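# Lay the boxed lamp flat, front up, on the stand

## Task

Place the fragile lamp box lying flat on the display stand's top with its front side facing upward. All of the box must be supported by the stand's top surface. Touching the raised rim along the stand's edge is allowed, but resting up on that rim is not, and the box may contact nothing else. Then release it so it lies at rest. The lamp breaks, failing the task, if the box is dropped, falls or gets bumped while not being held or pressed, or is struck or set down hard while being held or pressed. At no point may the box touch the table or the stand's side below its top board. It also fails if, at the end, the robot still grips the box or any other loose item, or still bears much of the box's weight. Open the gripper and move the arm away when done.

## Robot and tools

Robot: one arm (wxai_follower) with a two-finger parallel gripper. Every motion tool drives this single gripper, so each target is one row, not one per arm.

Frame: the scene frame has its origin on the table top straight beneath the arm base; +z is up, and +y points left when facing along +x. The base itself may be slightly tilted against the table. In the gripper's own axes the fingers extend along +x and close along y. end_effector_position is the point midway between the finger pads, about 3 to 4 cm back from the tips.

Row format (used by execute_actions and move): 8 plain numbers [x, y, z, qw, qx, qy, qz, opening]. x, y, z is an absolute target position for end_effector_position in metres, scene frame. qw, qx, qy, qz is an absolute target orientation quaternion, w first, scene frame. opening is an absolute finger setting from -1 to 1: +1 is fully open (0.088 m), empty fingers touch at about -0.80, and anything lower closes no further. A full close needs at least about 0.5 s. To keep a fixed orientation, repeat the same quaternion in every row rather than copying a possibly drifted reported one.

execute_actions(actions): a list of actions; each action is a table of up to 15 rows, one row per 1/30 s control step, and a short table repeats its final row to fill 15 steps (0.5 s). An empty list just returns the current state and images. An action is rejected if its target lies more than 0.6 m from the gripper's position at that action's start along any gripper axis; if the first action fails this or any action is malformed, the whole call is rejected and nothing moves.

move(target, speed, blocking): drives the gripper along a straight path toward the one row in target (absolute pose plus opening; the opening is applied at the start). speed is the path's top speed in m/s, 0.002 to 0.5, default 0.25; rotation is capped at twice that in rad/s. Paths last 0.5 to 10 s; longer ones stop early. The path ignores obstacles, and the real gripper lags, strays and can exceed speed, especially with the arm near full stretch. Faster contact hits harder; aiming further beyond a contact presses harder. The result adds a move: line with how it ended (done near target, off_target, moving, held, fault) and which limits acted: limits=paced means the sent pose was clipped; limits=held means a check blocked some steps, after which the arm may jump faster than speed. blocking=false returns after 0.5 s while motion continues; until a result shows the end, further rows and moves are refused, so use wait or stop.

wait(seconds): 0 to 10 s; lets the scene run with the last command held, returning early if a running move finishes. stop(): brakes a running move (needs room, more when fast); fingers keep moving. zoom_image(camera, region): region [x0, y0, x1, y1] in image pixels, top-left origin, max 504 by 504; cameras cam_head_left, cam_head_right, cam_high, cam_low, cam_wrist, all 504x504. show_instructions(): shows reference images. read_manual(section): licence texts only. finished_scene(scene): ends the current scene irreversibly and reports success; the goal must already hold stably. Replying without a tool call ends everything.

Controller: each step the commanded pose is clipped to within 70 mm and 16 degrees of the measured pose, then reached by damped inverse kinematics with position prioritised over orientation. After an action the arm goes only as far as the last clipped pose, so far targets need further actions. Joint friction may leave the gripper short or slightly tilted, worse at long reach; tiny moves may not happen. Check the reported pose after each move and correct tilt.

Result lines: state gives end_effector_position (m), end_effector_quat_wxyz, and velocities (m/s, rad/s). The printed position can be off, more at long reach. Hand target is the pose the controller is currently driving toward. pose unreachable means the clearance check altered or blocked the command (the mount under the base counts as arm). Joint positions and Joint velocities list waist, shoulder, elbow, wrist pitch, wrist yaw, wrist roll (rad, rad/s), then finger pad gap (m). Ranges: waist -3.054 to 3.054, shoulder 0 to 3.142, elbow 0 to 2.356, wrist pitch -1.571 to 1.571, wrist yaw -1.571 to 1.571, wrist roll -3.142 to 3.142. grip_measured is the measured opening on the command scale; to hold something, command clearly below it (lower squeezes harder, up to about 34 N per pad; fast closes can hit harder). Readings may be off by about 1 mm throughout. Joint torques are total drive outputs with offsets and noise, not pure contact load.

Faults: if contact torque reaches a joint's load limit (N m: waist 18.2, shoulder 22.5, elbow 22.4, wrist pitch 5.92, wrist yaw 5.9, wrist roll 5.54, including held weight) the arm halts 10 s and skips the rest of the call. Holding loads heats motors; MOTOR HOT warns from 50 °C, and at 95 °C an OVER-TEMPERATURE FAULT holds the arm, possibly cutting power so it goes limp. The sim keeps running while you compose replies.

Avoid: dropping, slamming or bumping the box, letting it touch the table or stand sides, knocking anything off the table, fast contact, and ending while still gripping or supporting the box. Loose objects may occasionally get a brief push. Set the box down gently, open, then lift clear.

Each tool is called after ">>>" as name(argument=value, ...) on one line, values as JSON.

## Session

>>> show_instructions()

>>> execute_actions(actions=[])

Reference images for this scene: manual page 1, manual page 2, manual page 3, manual page 4, manual page 5.

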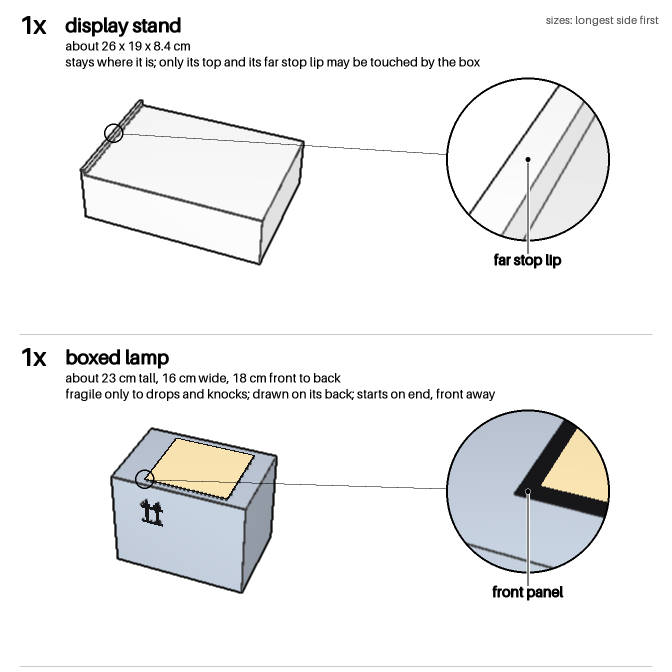

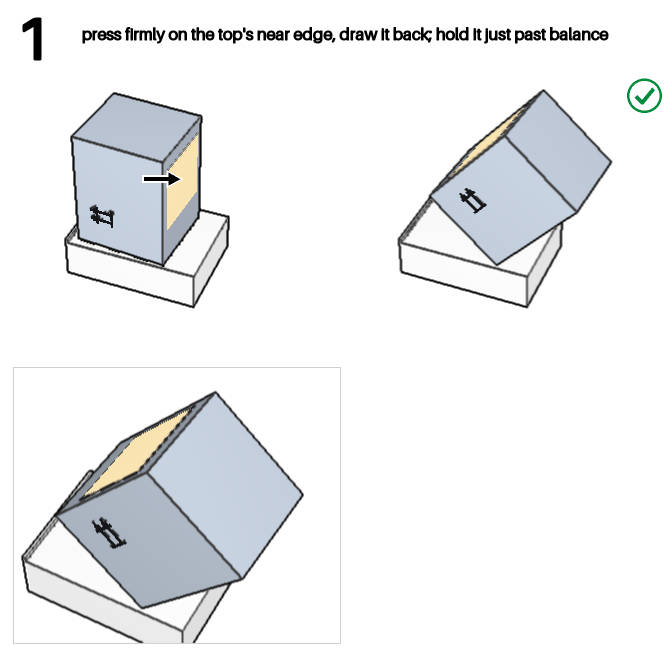

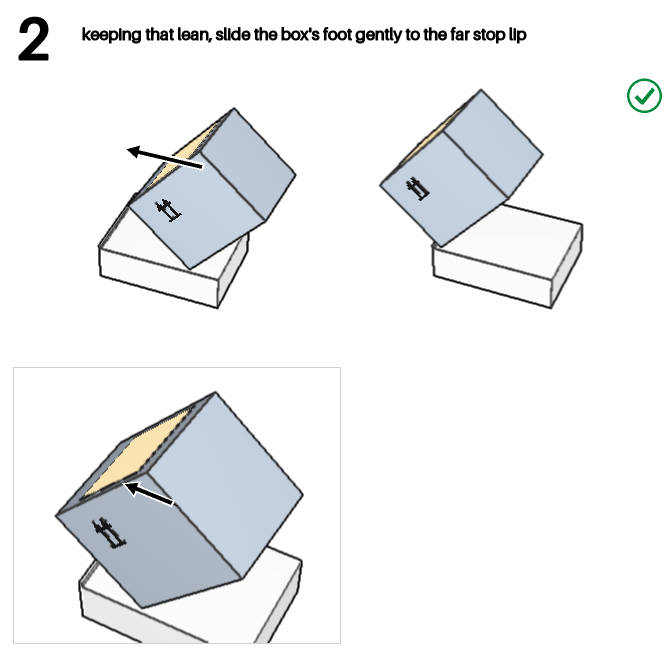

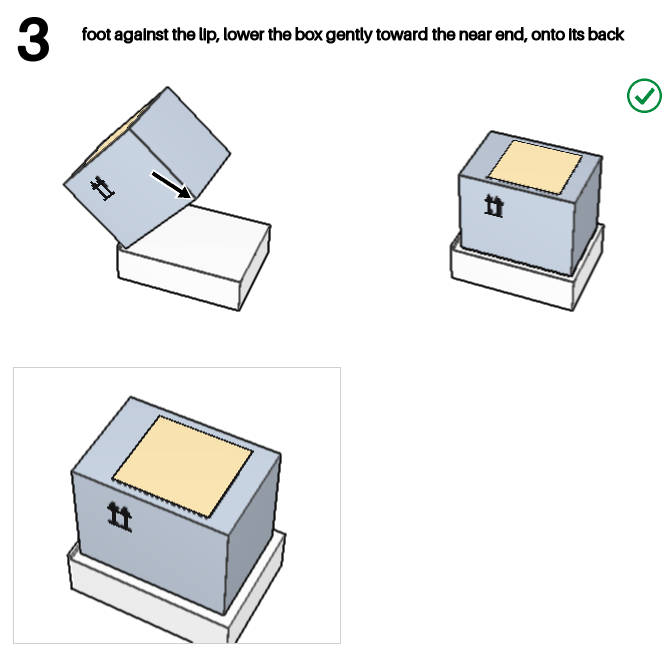

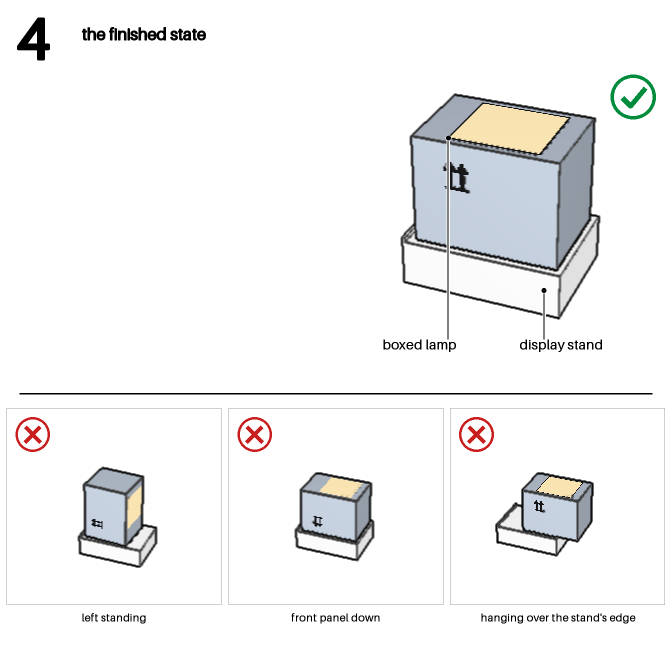

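Scene clock: 0.00 s.
end_effector_position=(+0.4292, -0.3439, +0.1447) grip_measured=+0.842 end_effector_quat_wxyz=(+0.132, +0.892, +0.053, -0.429) end_effector_velocity=(-0.000, +0.004, -0.001) end_effector_angular_velocity=(+0.011, -0.007, +0.021)
Joint positions: [-0.207  1.631  1.448 -0.327  0.288  1.984  0.08 ]
Joint velocities: [-0.002 -0.002 -0.007 -0.007 -0.022 -0.007 -0.   ]
Joint torques (N m, as the arm reports them, + toward a larger angle): no reading
Motor temperatures (°C, as the motors report them): [30 30 29 30 30 29]
Heat: hottest waist 30 °C (+0.0 °C/min).
Hand target: +0.429, -0.344, +0.145; +0.132, +0.892, +0.053, -0.429
camera_calibration (this result's frames):
cam_wrist: T_world_to_cam=[[-0.220747, 0.947518, -0.23126, 0.465907], [0.460933, 0.310308, 0.831414, -0.184021], [0.859542, 0.0769371, -0.505241, -0.196382], [0, 0, 0, 1]] pos_world=[0.356467, -0.369242, 0.161523]

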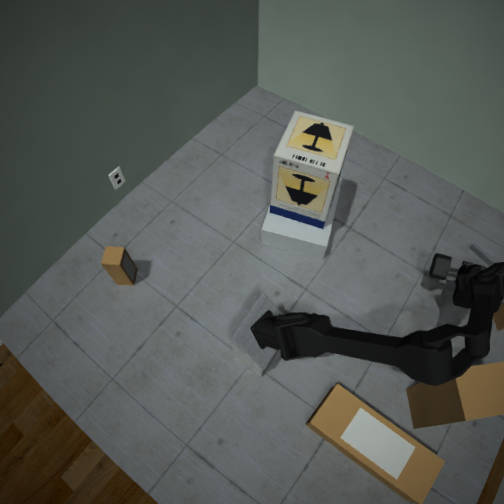

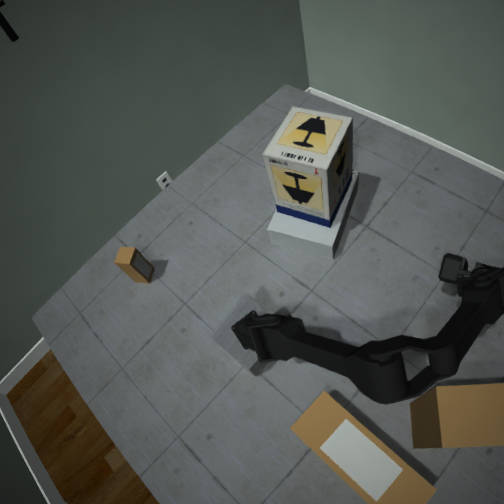

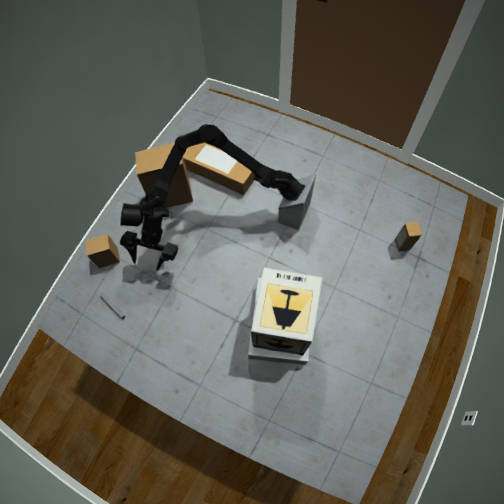

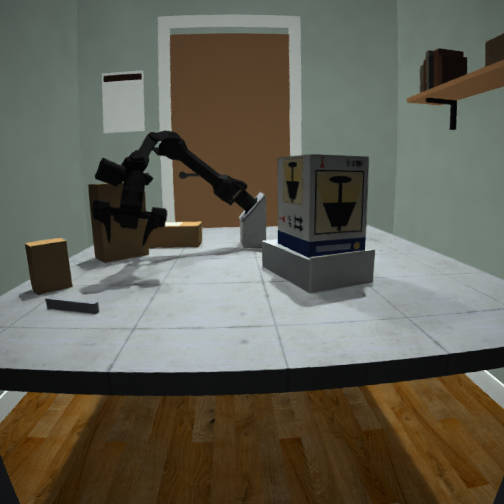

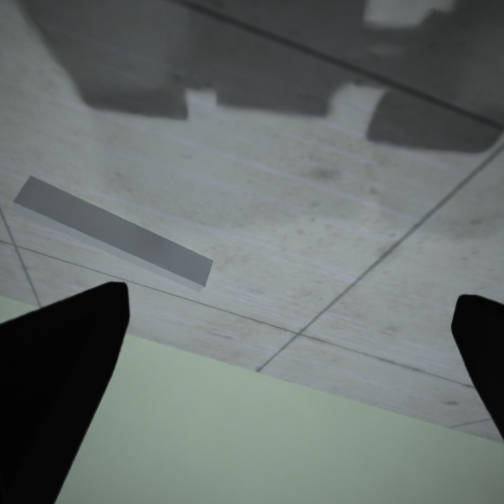

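>>> move(target=[0.42,-0.28,0.27,0.132,0.892,0.053,-0.429,0.8])

>>> move(target=[0.33,-0.1,0.39,0.906,0,0.423,0,0.8], speed=0.5)

>>> move(target=[0.322,0.119,0.368,0.896,-0.063,0.418,0.134,0.8])

Scene clock: 3.77 s.
end_effector_position=(+0.4195, -0.2773, +0.2648) grip_measured=+0.800 end_effector_quat_wxyz=(+0.135, +0.890, +0.058, -0.432) end_effector_velocity=(+0.002, -0.002, +0.004) end_effector_angular_velocity=(-0.009, -0.017, +0.010)
Joint positions: [ 0.19   1.515  1.479 -0.591  0.625  2.215  0.078]
Joint velocities: [ 0.002 -0.002  0.007  0.007 -0.007 -0.022  0.   ]
Joint torques (N m, as the arm reports them, + toward a larger angle): [ 4.72 -6.47  3.79  0.94 -0.12  0.19]
Motor temperatures (°C, as the motors report them): [30 30 29 30 30 29]
Heat: hottest waist 30 °C (+0.0 °C/min).
Hand target: +0.419, -0.280, +0.269; +0.132, +0.892, +0.053, -0.429
Off the commanded pose: 0.006 m, 1 deg.
move: done
camera_calibration (this result's frames):
cam_wrist: T_world_to_cam=[[-0.233474, 0.944444, -0.231336, 0.432951], [0.463748, 0.317263, 0.827213, -0.298174], [0.854651, 0.0858514, -0.512056, -0.126077], [0, 0, 0, 1]] pos_world=[0.347112, -0.303475, 0.282253]

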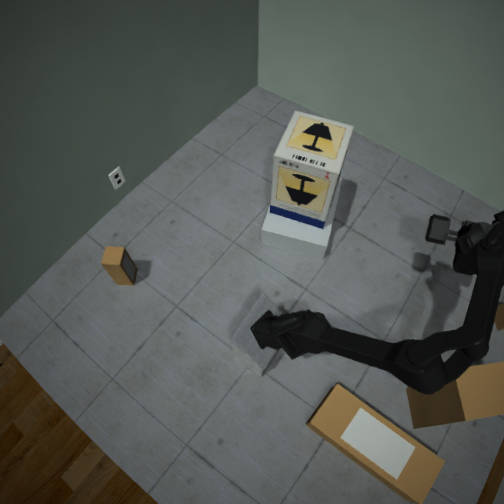

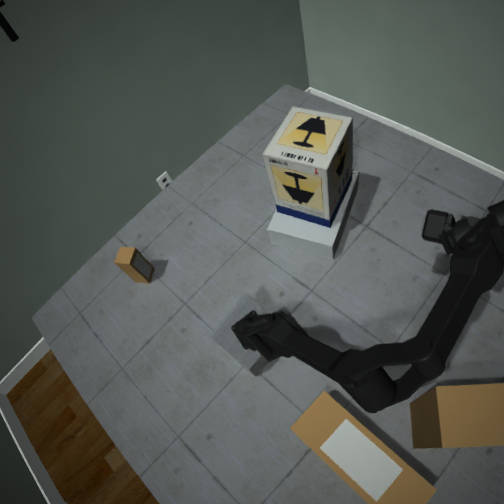

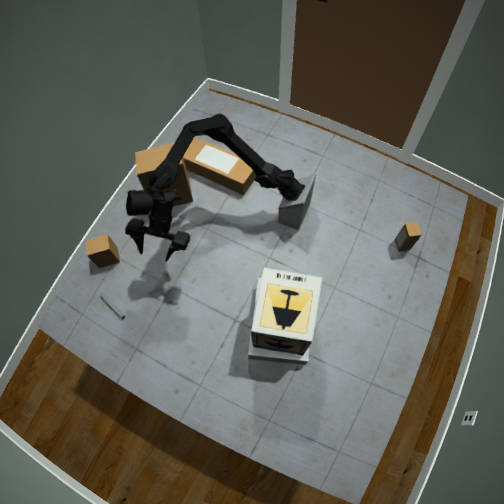

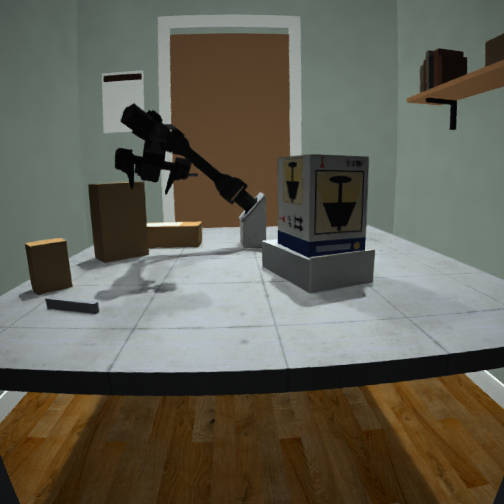

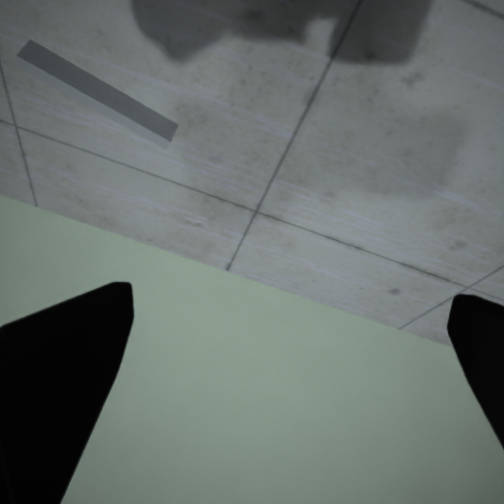

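Scene clock: 7.13 s.
end_effector_position=(+0.3297, -0.1012, +0.3870) grip_measured=+0.800 end_effector_quat_wxyz=(+0.906, +0.004, +0.424, -0.001) end_effector_velocity=(-0.003, -0.004, +0.000) end_effector_angular_velocity=(-0.018, +0.002, +0.010)
Joint positions: [ 0.951  1.605  1.449 -1.203  1.064  0.321  0.078]
Joint velocities: [ 0.002 -0.007  0.002 -0.022  0.007 -0.007 -0.   ]
Joint torques (N m, as the arm reports them, + toward a larger angle): [ 3.78 -0.72  3.87  1.05  0.25 -0.24]
Motor temperatures (°C, as the motors report them): [30 30 29 30 30 29]
Heat: hottest waist 30 °C (+0.0 °C/min).
Hand target: +0.330, -0.101, +0.389; +0.907, +0.000, +0.422, +0.000
Off the commanded pose: 0.003 m, 0 deg.
move: done
camera_calibration (this result's frames):
cam_wrist: T_world_to_cam=[[0.0397796, -0.999208, -0.0000373492, -0.102382], [-0.948068, -0.0377319, -0.315821, 0.458423], [0.315569, 0.0125986, -0.948819, 0.337448], [0, 0, 0, 1]] pos_world=[0.3322, -0.0892549, 0.464953]

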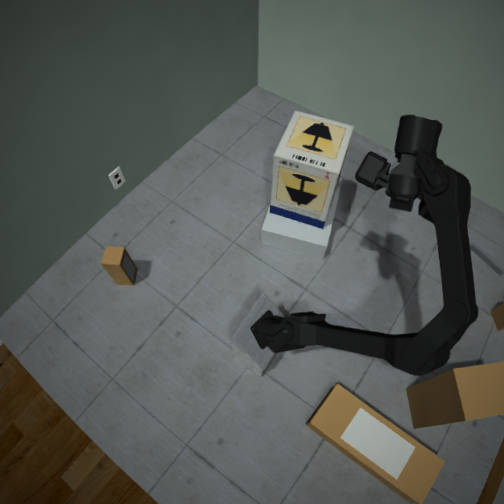

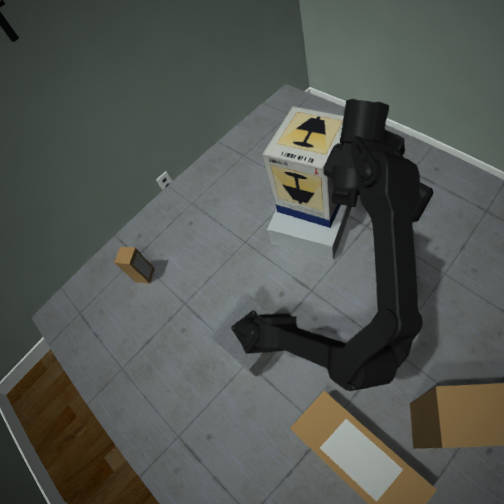

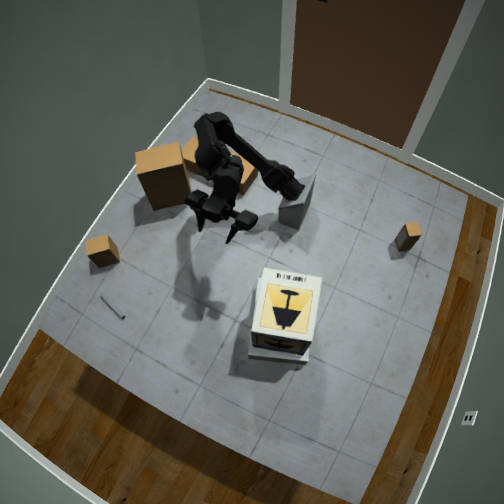

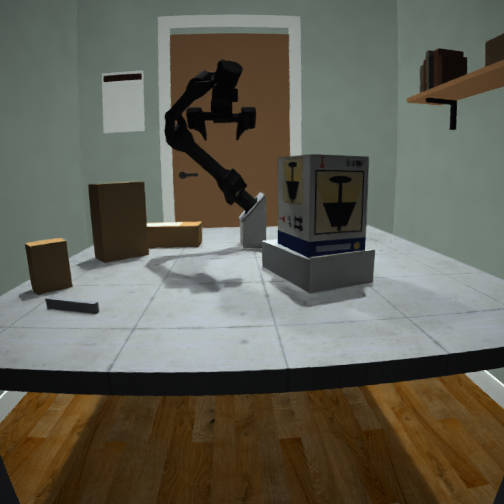

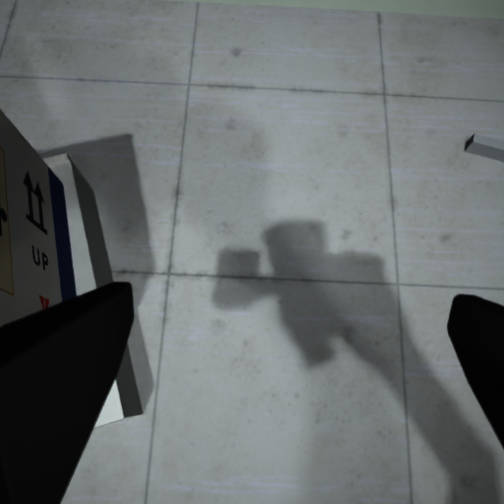

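Scene clock: 8.60 s.
end_effector_position=(+0.3216, +0.1170, +0.3675) grip_measured=+0.800 end_effector_quat_wxyz=(+0.896, -0.063, +0.420, +0.132) end_effector_velocity=(-0.002, +0.001, -0.004) end_effector_angular_velocity=(-0.005, +0.013, +0.005)
Joint positions: [ 1.16   2.083  1.437 -0.92   0.91   0.373  0.078]
Joint velocities: [-0.002  0.002 -0.007 -0.007 -0.007  0.007  0.   ]
Joint torques (N m, as the arm reports them, + toward a larger angle): [ 3.98 -4.27  4.97  1.58  0.13 -0.21]
Motor temperatures (°C, as the motors report them): [30 30 29 30 30 29]
Heat: hottest waist 30 °C (+0.0 °C/min).
Hand target: +0.323, +0.119, +0.369; +0.896, -0.063, +0.419, +0.134
Off the commanded pose: 0.002 m, 0 deg.
move: done
camera_calibration (this result's frames):
cam_wrist: T_world_to_cam=[[0.33228, -0.943152, 0.00737852, 0.0126239], [-0.894826, -0.317707, -0.313607, 0.467637], [0.298123, 0.0976026, -0.949524, 0.314673], [0, 0, 0, 1]] pos_world=[0.320448, 0.129765, 0.44535]

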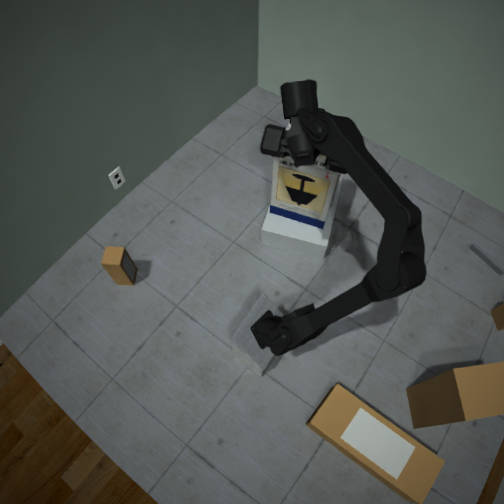

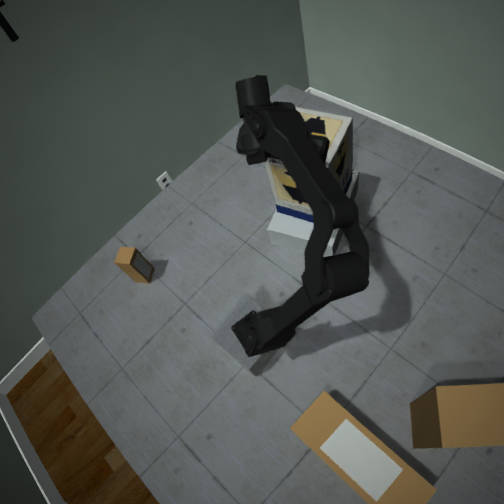

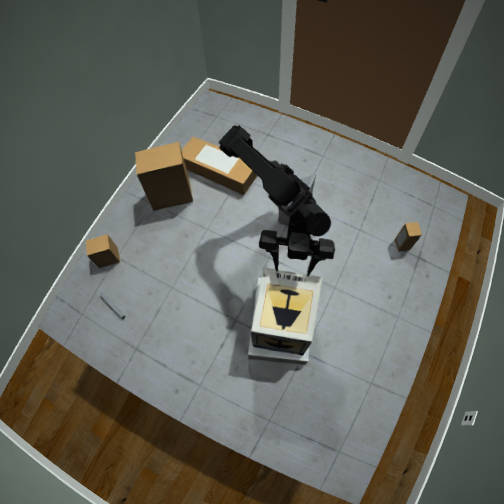

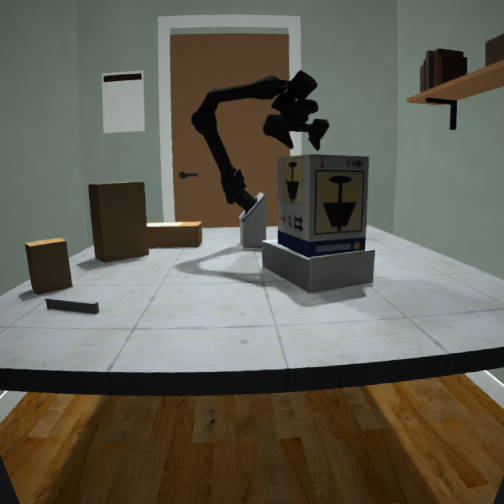

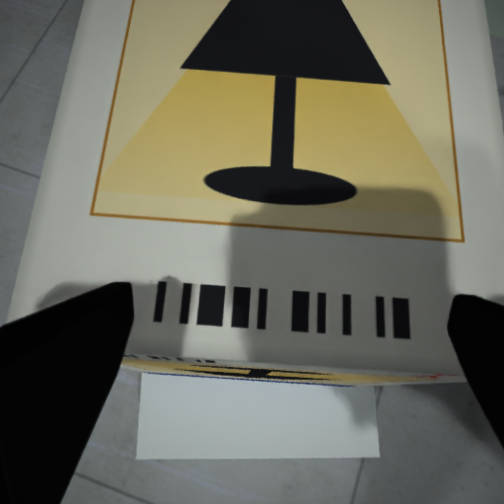

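>>> execute_actions(actions=[[[0.323,0.118,0.353,0.896,-0.063,0.418,0.134,0.8]],[[0.323,0.118,0.344,0.896,-0.063,0.418,0.134,0.8]],[[0.323,0.118,0.335,0.896,-0.063,0.418,0.134,0.8]],[[0.322,0.118,0.316,0.896,-0.063,0.418,0.134,0.8]],[[0.32,0.117,0.298,0.896,-0.063,0.418,0.134,0.8]],[[0.313,0.116,0.296,0.896,-0.063,0.418,0.134,0.8]],[[0.306,0.114,0.296,0.896,-0.063,0.418,0.134,0.8]],[[0.299,0.112,0.296,0.896,-0.063,0.418,0.134,0.8]],[[0.292,0.11,0.297,0.896,-0.063,0.418,0.134,0.8]]])

Scene clock: 16.70 s.
end_effector_position=(+0.2955, +0.1148, +0.3370) grip_measured=+0.798 end_effector_quat_wxyz=(+0.916, -0.040, +0.374, +0.140) end_effector_velocity=(-0.003, -0.001, -0.002) end_effector_angular_velocity=(-0.019, +0.007, +0.022)
Joint positions: [ 1.183  1.925  1.094 -0.588  0.926  0.295  0.078]
Joint velocities: [ 0.002 -0.002 -0.002 -0.022 -0.007 -0.007 -0.   ]
Joint torques (N m, as the arm reports them, + toward a larger angle): [-0.3  -1.27 -1.66 -0.73 -0.49  0.87]
Motor temperatures (°C, as the motors report them): [31 30 29 30 30 29]
Heat: hottest waist 31 °C (+3.6 °C/min).
Hand target: +0.290, +0.110, +0.299; +0.896, -0.063, +0.418, +0.134
Off the commanded pose: 0.040 m, 6 deg.
camera_calibration (this result's frames):
cam_wrist: T_world_to_cam=[[0.327821, -0.944519, -0.0204205, 0.0302601], [-0.862993, -0.29059, -0.413281, 0.455082], [0.384418, 0.153105, -0.910375, 0.248585], [0, 0, 0, 1]] pos_world=[0.287252, 0.122764, 0.415]

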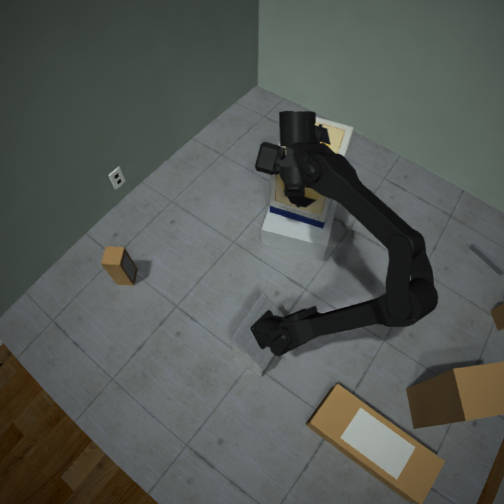

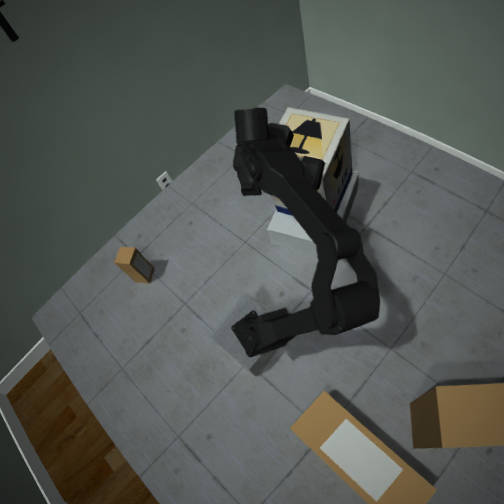

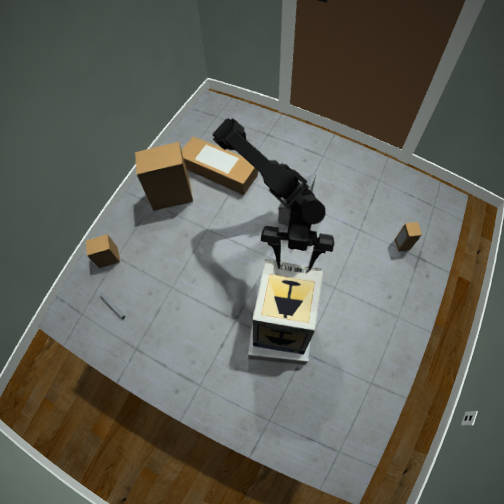

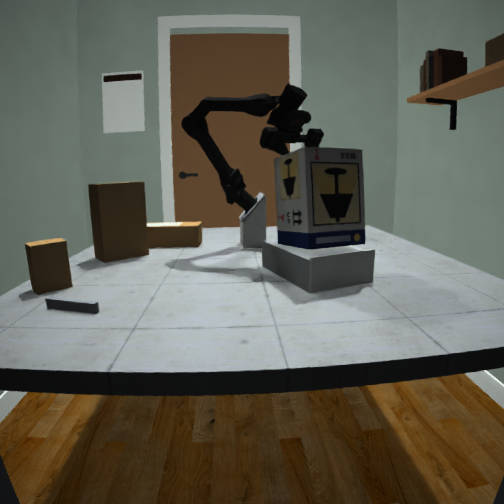

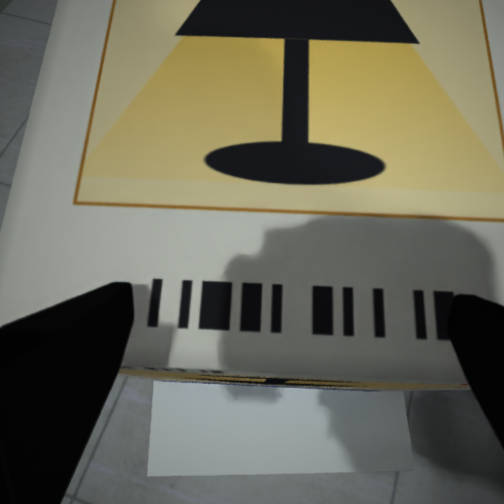

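>>> execute_actions(actions=[[[0.284,0.108,0.3,0.896,-0.063,0.418,0.134,0.8]],[[0.276,0.106,0.303,0.896,-0.063,0.418,0.134,0.8]],[[0.268,0.103,0.305,0.896,-0.063,0.418,0.134,0.8]],[[0.26,0.101,0.306,0.896,-0.063,0.418,0.134,0.8]],[[0.252,0.098,0.306,0.896,-0.063,0.418,0.134,0.8]],[[0.244,0.096,0.306,0.896,-0.063,0.418,0.134,0.8]],[[0.236,0.093,0.304,0.896,-0.063,0.418,0.134,0.8]]])

Scene clock: 23.50 s.
end_effector_position=(+0.2379, +0.0968, +0.3263) grip_measured=+0.799 end_effector_quat_wxyz=(+0.909, -0.052, +0.390, +0.139) end_effector_velocity=(+0.002, -0.005, +0.001) end_effector_angular_velocity=(-0.017, -0.014, -0.009)
Joint positions: [ 1.308  1.829  0.988 -0.806  0.922  0.537  0.078]
Joint velocities: [-0.002 -0.007 -0.002 -0.007  0.022 -0.007 -0.   ]
Joint torques (N m, as the arm reports them, + toward a larger angle): [ 0.26 -1.78  0.65  0.36 -0.45  0.56]
Motor temperatures (°C, as the motors report them): [30 30 29 30 30 29]
Heat: hottest waist 30 °C (+0.0 °C/min).
Hand target: +0.236, +0.093, +0.305; +0.896, -0.063, +0.418, +0.134
Off the commanded pose: 0.023 m, 4 deg.
camera_calibration (this result's frames):
cam_wrist: T_world_to_cam=[[0.334648, -0.942326, -0.00567776, 0.0252649], [-0.87328, -0.307853, -0.377636, 0.388216], [0.354108, 0.131334, -0.925937, 0.278151], [0, 0, 0, 1]] pos_world=[0.232071, 0.106791, 0.404298]

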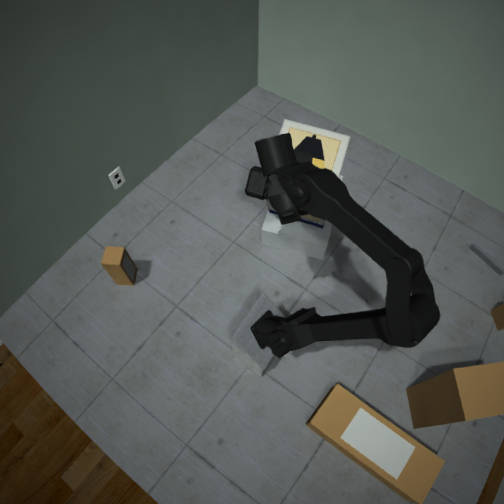

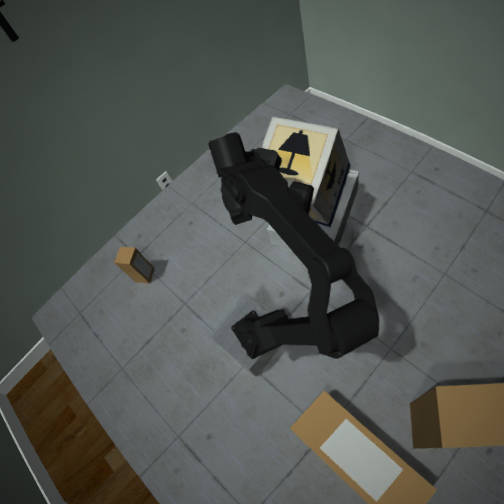

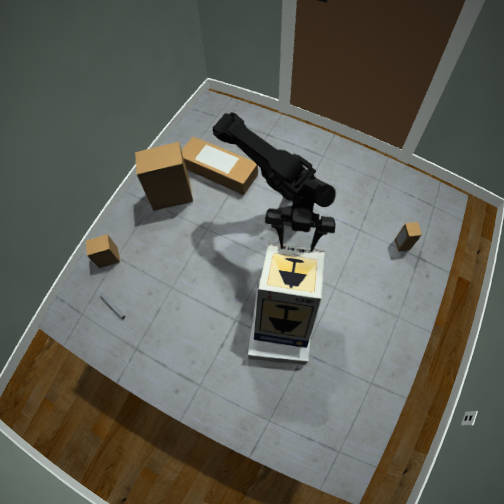

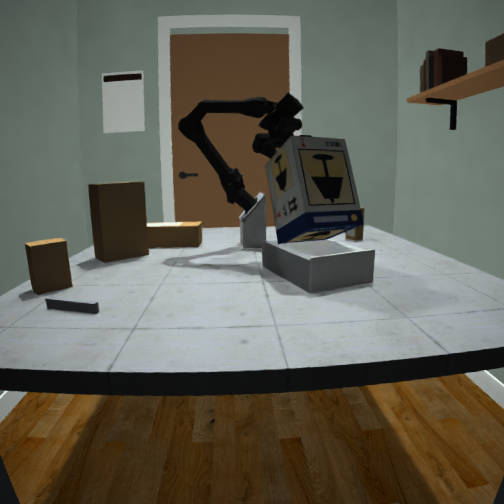

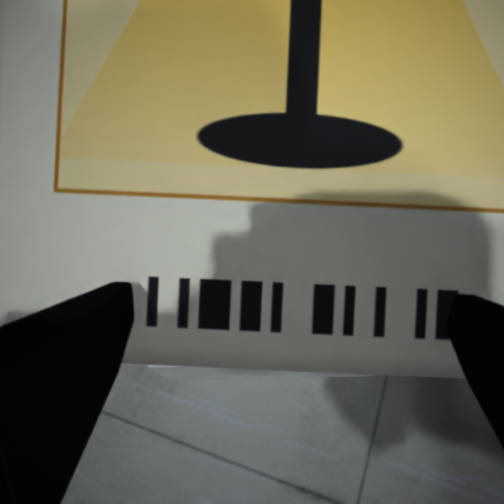

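>>> execute_actions(actions=[[[0.229,0.091,0.304,0.896,-0.063,0.418,0.134,0.8]],[[0.222,0.089,0.303,0.896,-0.063,0.418,0.134,0.8]],[[0.216,0.087,0.301,0.896,-0.063,0.418,0.134,0.8]],[[0.211,0.085,0.298,0.896,-0.063,0.418,0.134,0.8]],[[0.208,0.084,0.295,0.896,-0.063,0.418,0.134,0.8]]])

Scene clock: 28.40 s.
end_effector_position=(+0.2091, +0.0863, +0.2992) grip_measured=+0.800 end_effector_quat_wxyz=(+0.897, -0.061, +0.415, +0.137) end_effector_velocity=(-0.002, +0.002, -0.001) end_effector_angular_velocity=(+0.020, +0.018, +0.002)
Joint positions: [ 1.348  1.788  0.881 -0.872  0.888  0.654  0.078]
Joint velocities: [-0.002 -0.002 -0.002  0.007 -0.022  0.007 -0.   ]
Joint torques (N m, as the arm reports them, + toward a larger angle): [ 2.02 -3.33  2.82  1.09  0.25  0.21]
Motor temperatures (°C, as the motors report them): [30 30 29 30 30 29]
Heat: hottest waist 30 °C (+0.0 °C/min).
Hand target: +0.208, +0.084, +0.295; +0.896, -0.063, +0.418, +0.134
Off the commanded pose: 0.005 m, 1 deg.
camera_calibration (this result's frames):
cam_wrist: T_world_to_cam=[[0.338805, -0.940855, 0.00191159, 0.0216192], [-0.889616, -0.321014, -0.32486, 0.338342], [0.306259, 0.108364, -0.94576, 0.2826], [0, 0, 0, 1]] pos_world=[0.20712, 0.0983293, 0.377144]

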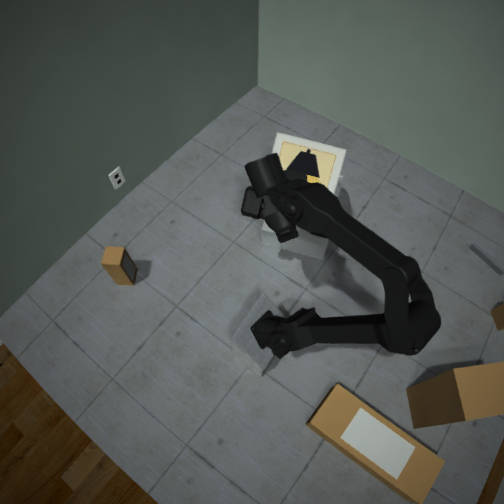

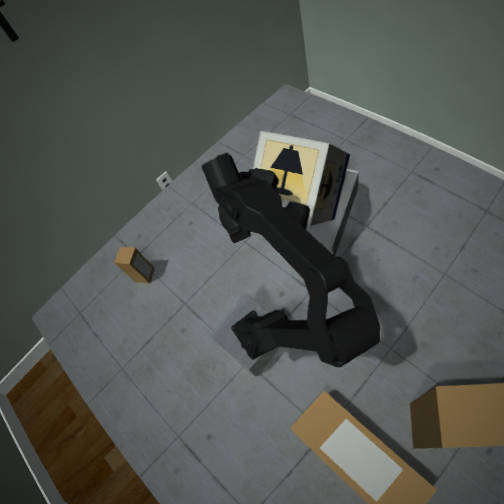

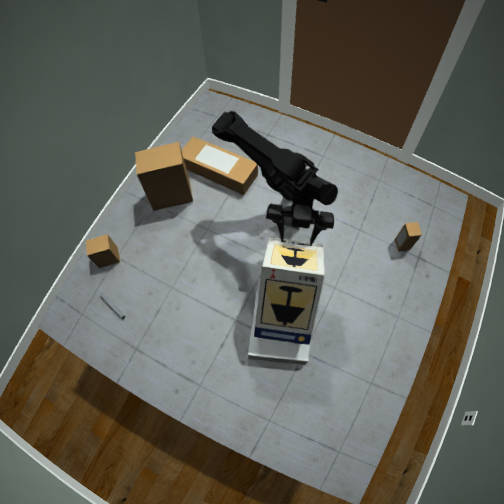

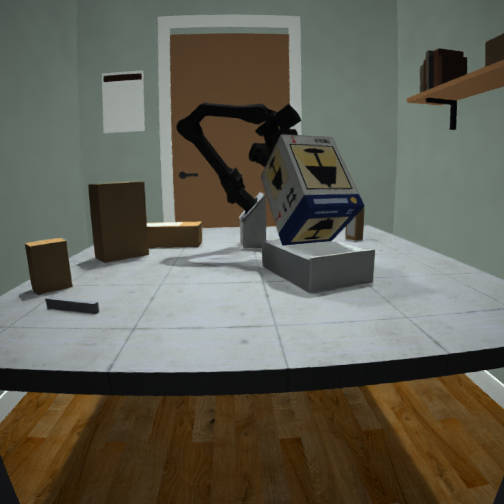

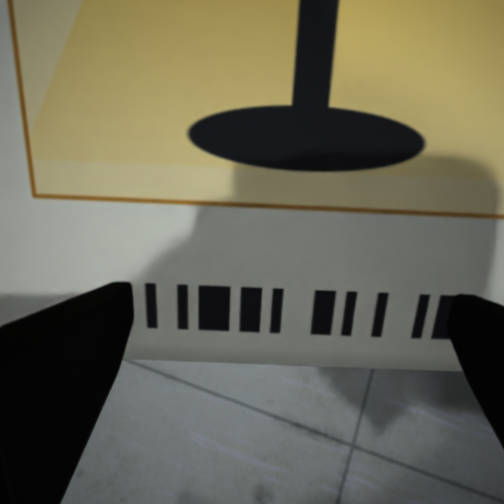

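>>> execute_actions(actions=[[[0.214,0.086,0.295,0.896,-0.063,0.418,0.134,0.8]],[[0.221,0.088,0.295,0.895,-0.067,0.418,0.143,0.8]],[[0.228,0.09,0.295,0.894,-0.071,0.417,0.152,0.8]],[[0.235,0.092,0.295,0.892,-0.075,0.416,0.161,0.8]],[[0.242,0.094,0.295,0.892,-0.075,0.416,0.161,0.8]],[[0.249,0.097,0.295,0.892,-0.075,0.416,0.161,0.8]],[[0.256,0.099,0.295,0.892,-0.075,0.416,0.161,0.8]],[[0.263,0.102,0.295,0.892,-0.075,0.416,0.161,0.8]],[[0.27,0.104,0.295,0.892,-0.075,0.416,0.161,0.8]]])

>>> zoom_image(camera="cam_low", region=[240,120,420,300])

Scene clock: 37.37 s.
end_effector_position=(+0.2672, +0.1031, +0.2959) grip_measured=+0.800 end_effector_quat_wxyz=(+0.893, -0.075, +0.414, +0.162) end_effector_velocity=(-0.003, +0.002, -0.003) end_effector_angular_velocity=(-0.002, +0.016, +0.023)
Joint positions: [ 1.169  1.866  0.954 -0.627  0.872  0.311  0.078]
Joint velocities: [-0.002  0.002 -0.002 -0.007 -0.022 -0.007 -0.   ]
Joint torques (N m, as the arm reports them, + toward a larger angle): [ 2.45 -2.48  4.91  1.68  0.13 -0.2 ]
Motor temperatures (°C, as the motors report them): [30 30 30 30 30 29]
Heat: hottest waist 30 °C (+0.0 °C/min).
Hand target: +0.270, +0.104, +0.295; +0.892, -0.075, +0.416, +0.161
Off the commanded pose: 0.003 m, 0 deg.
camera_calibration (this result's frames):
cam_wrist: T_world_to_cam=[[0.392856, -0.919583, 0.00559777, 0.0000851027], [-0.86981, -0.373554, -0.322317, 0.393702], [0.298489, 0.121755, -0.946615, 0.260859], [0, 0, 0, 1]] pos_world=[0.264549, 0.115386, 0.37383]

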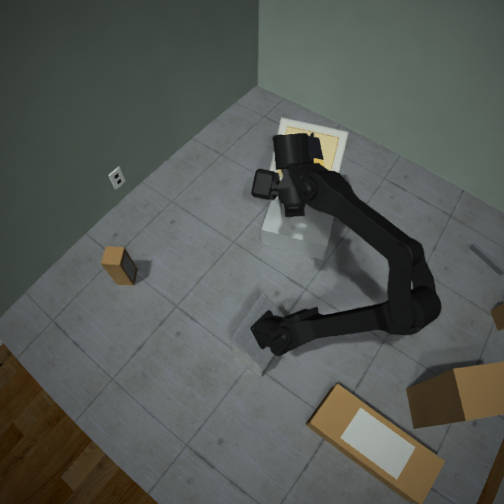

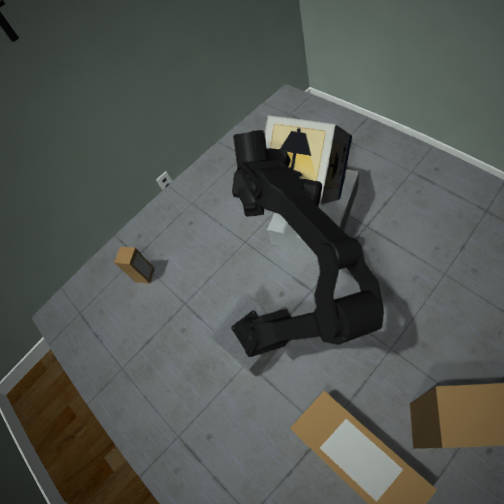

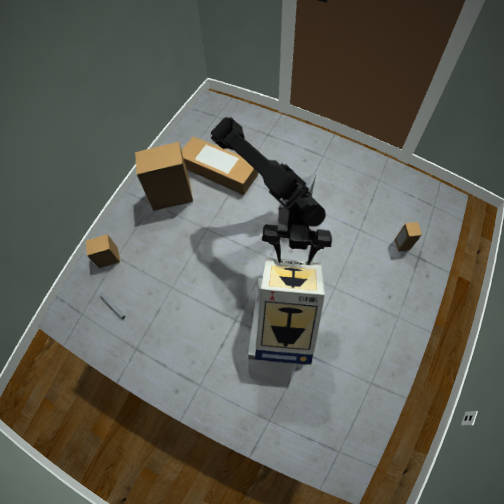

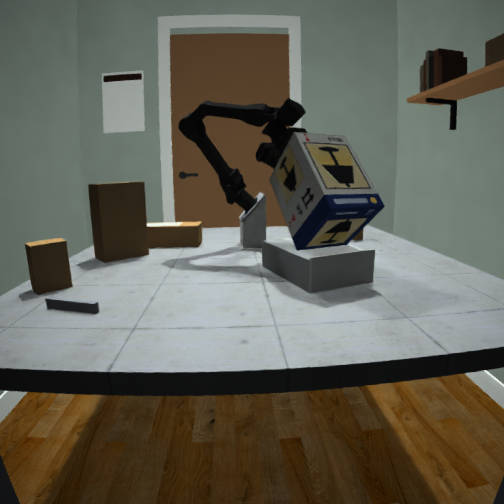

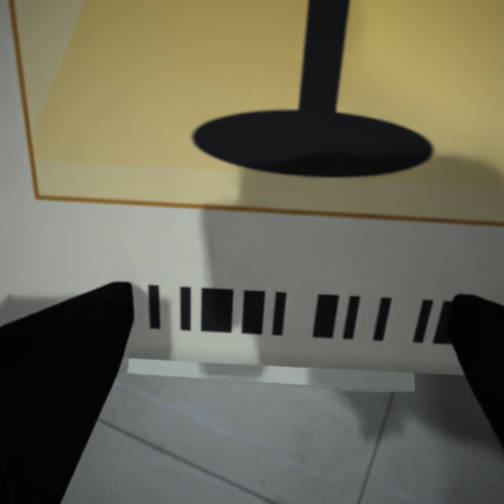

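Region (240, 120, 420, 300) of cam_low's 504x504 image, scaled by 2.800, with more detail than that image has.

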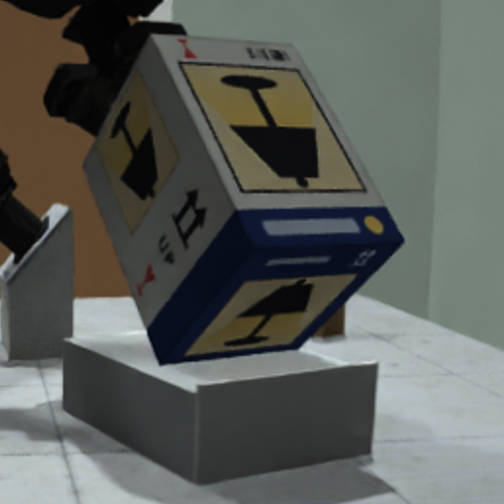

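>>> execute_actions(actions=[[[0.277,0.106,0.295,0.894,-0.071,0.417,0.152,0.8]],[[0.284,0.108,0.295,0.894,-0.071,0.417,0.152,0.8]],[[0.291,0.11,0.295,0.894,-0.071,0.417,0.152,0.8]],[[0.298,0.112,0.295,0.894,-0.071,0.417,0.152,0.8]],[[0.305,0.114,0.295,0.894,-0.071,0.417,0.152,0.8]],[[0.312,0.117,0.295,0.894,-0.071,0.417,0.152,0.8]],[[0.319,0.119,0.295,0.894,-0.071,0.417,0.152,0.8]],[[0.325,0.121,0.294,0.894,-0.071,0.417,0.152,0.8]],[[0.33,0.123,0.292,0.894,-0.071,0.417,0.152,0.8]],[[0.334,0.124,0.29,0.894,-0.071,0.417,0.152,0.8]],[[0.338,0.125,0.288,0.894,-0.071,0.417,0.152,0.8]],[[0.342,0.127,0.285,0.894,-0.071,0.417,0.152,0.8]]])

>>> zoom_image(camera="cam_low", region=[240,120,420,300])

Scene clock: 47.53 s.
end_effector_position=(+0.3389, +0.1258, +0.2847) grip_measured=+0.800 end_effector_quat_wxyz=(+0.893, -0.072, +0.417, +0.153) end_effector_velocity=(+0.001, +0.001, -0.001) end_effector_angular_velocity=(+0.024, +0.011, -0.000)
Joint positions: [ 1.012  2.053  1.115 -0.431  0.866  0.092  0.078]
Joint velocities: [-0.007 -0.002 -0.002  0.007 -0.022  0.007 -0.   ]
Joint torques (N m, as the arm reports them, + toward a larger angle): [ 3.96 -4.42  4.92  1.78  0.05 -0.13]
Motor temperatures (°C, as the motors report them): [31 30 31 31 30 29]
Heat: hottest waist 31 °C (+1.3 °C/min).
Hand target: +0.342, +0.127, +0.285; +0.893, -0.071, +0.417, +0.152
Off the commanded pose: 0.003 m, 0 deg.
camera_calibration (this result's frames):
cam_wrist: T_world_to_cam=[[0.37466, -0.927133, 0.0072929, -0.000540795], [-0.878658, -0.35756, -0.316402, 0.460322], [0.295955, 0.112135, -0.948597, 0.228681], [0, 0, 0, 1]] pos_world=[0.33699, 0.138448, 0.362577]

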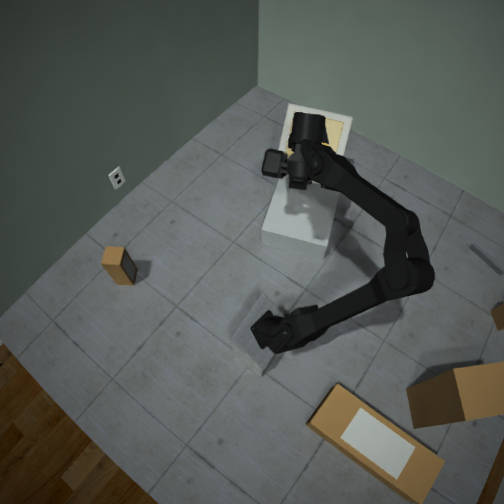

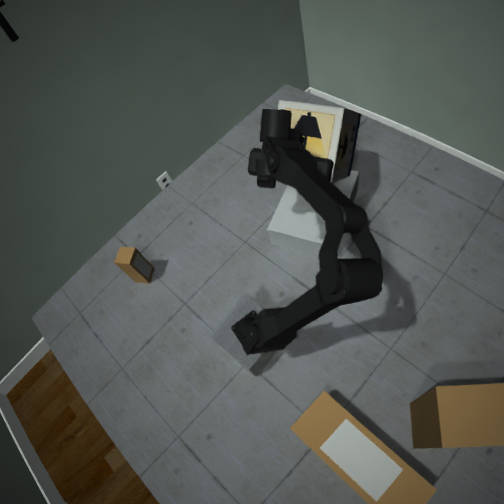

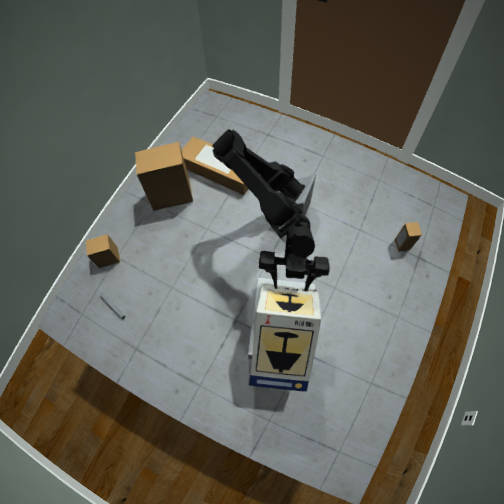

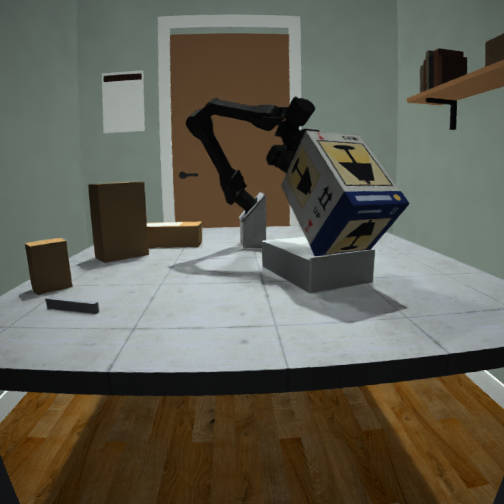

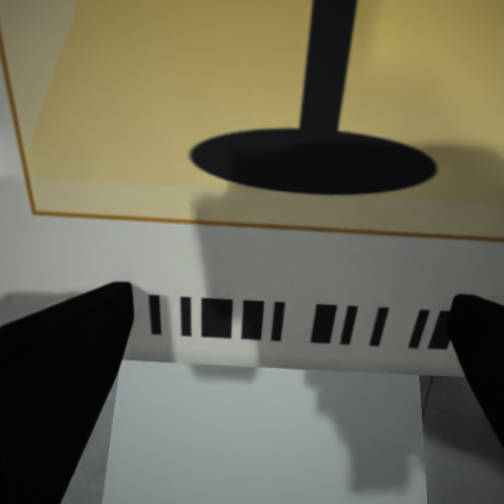

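Region (240, 120, 420, 300) of cam_low's 504x504 image, scaled by 2.800, with more detail than that image has.

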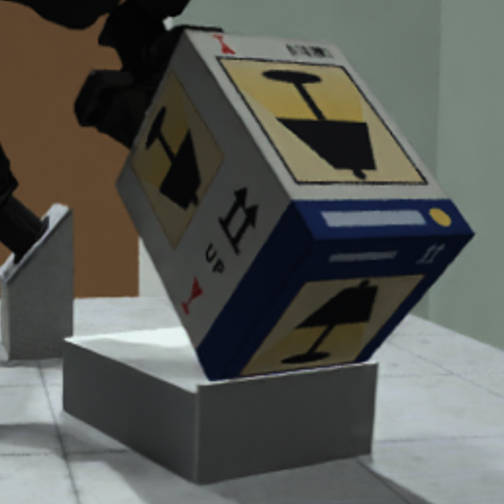

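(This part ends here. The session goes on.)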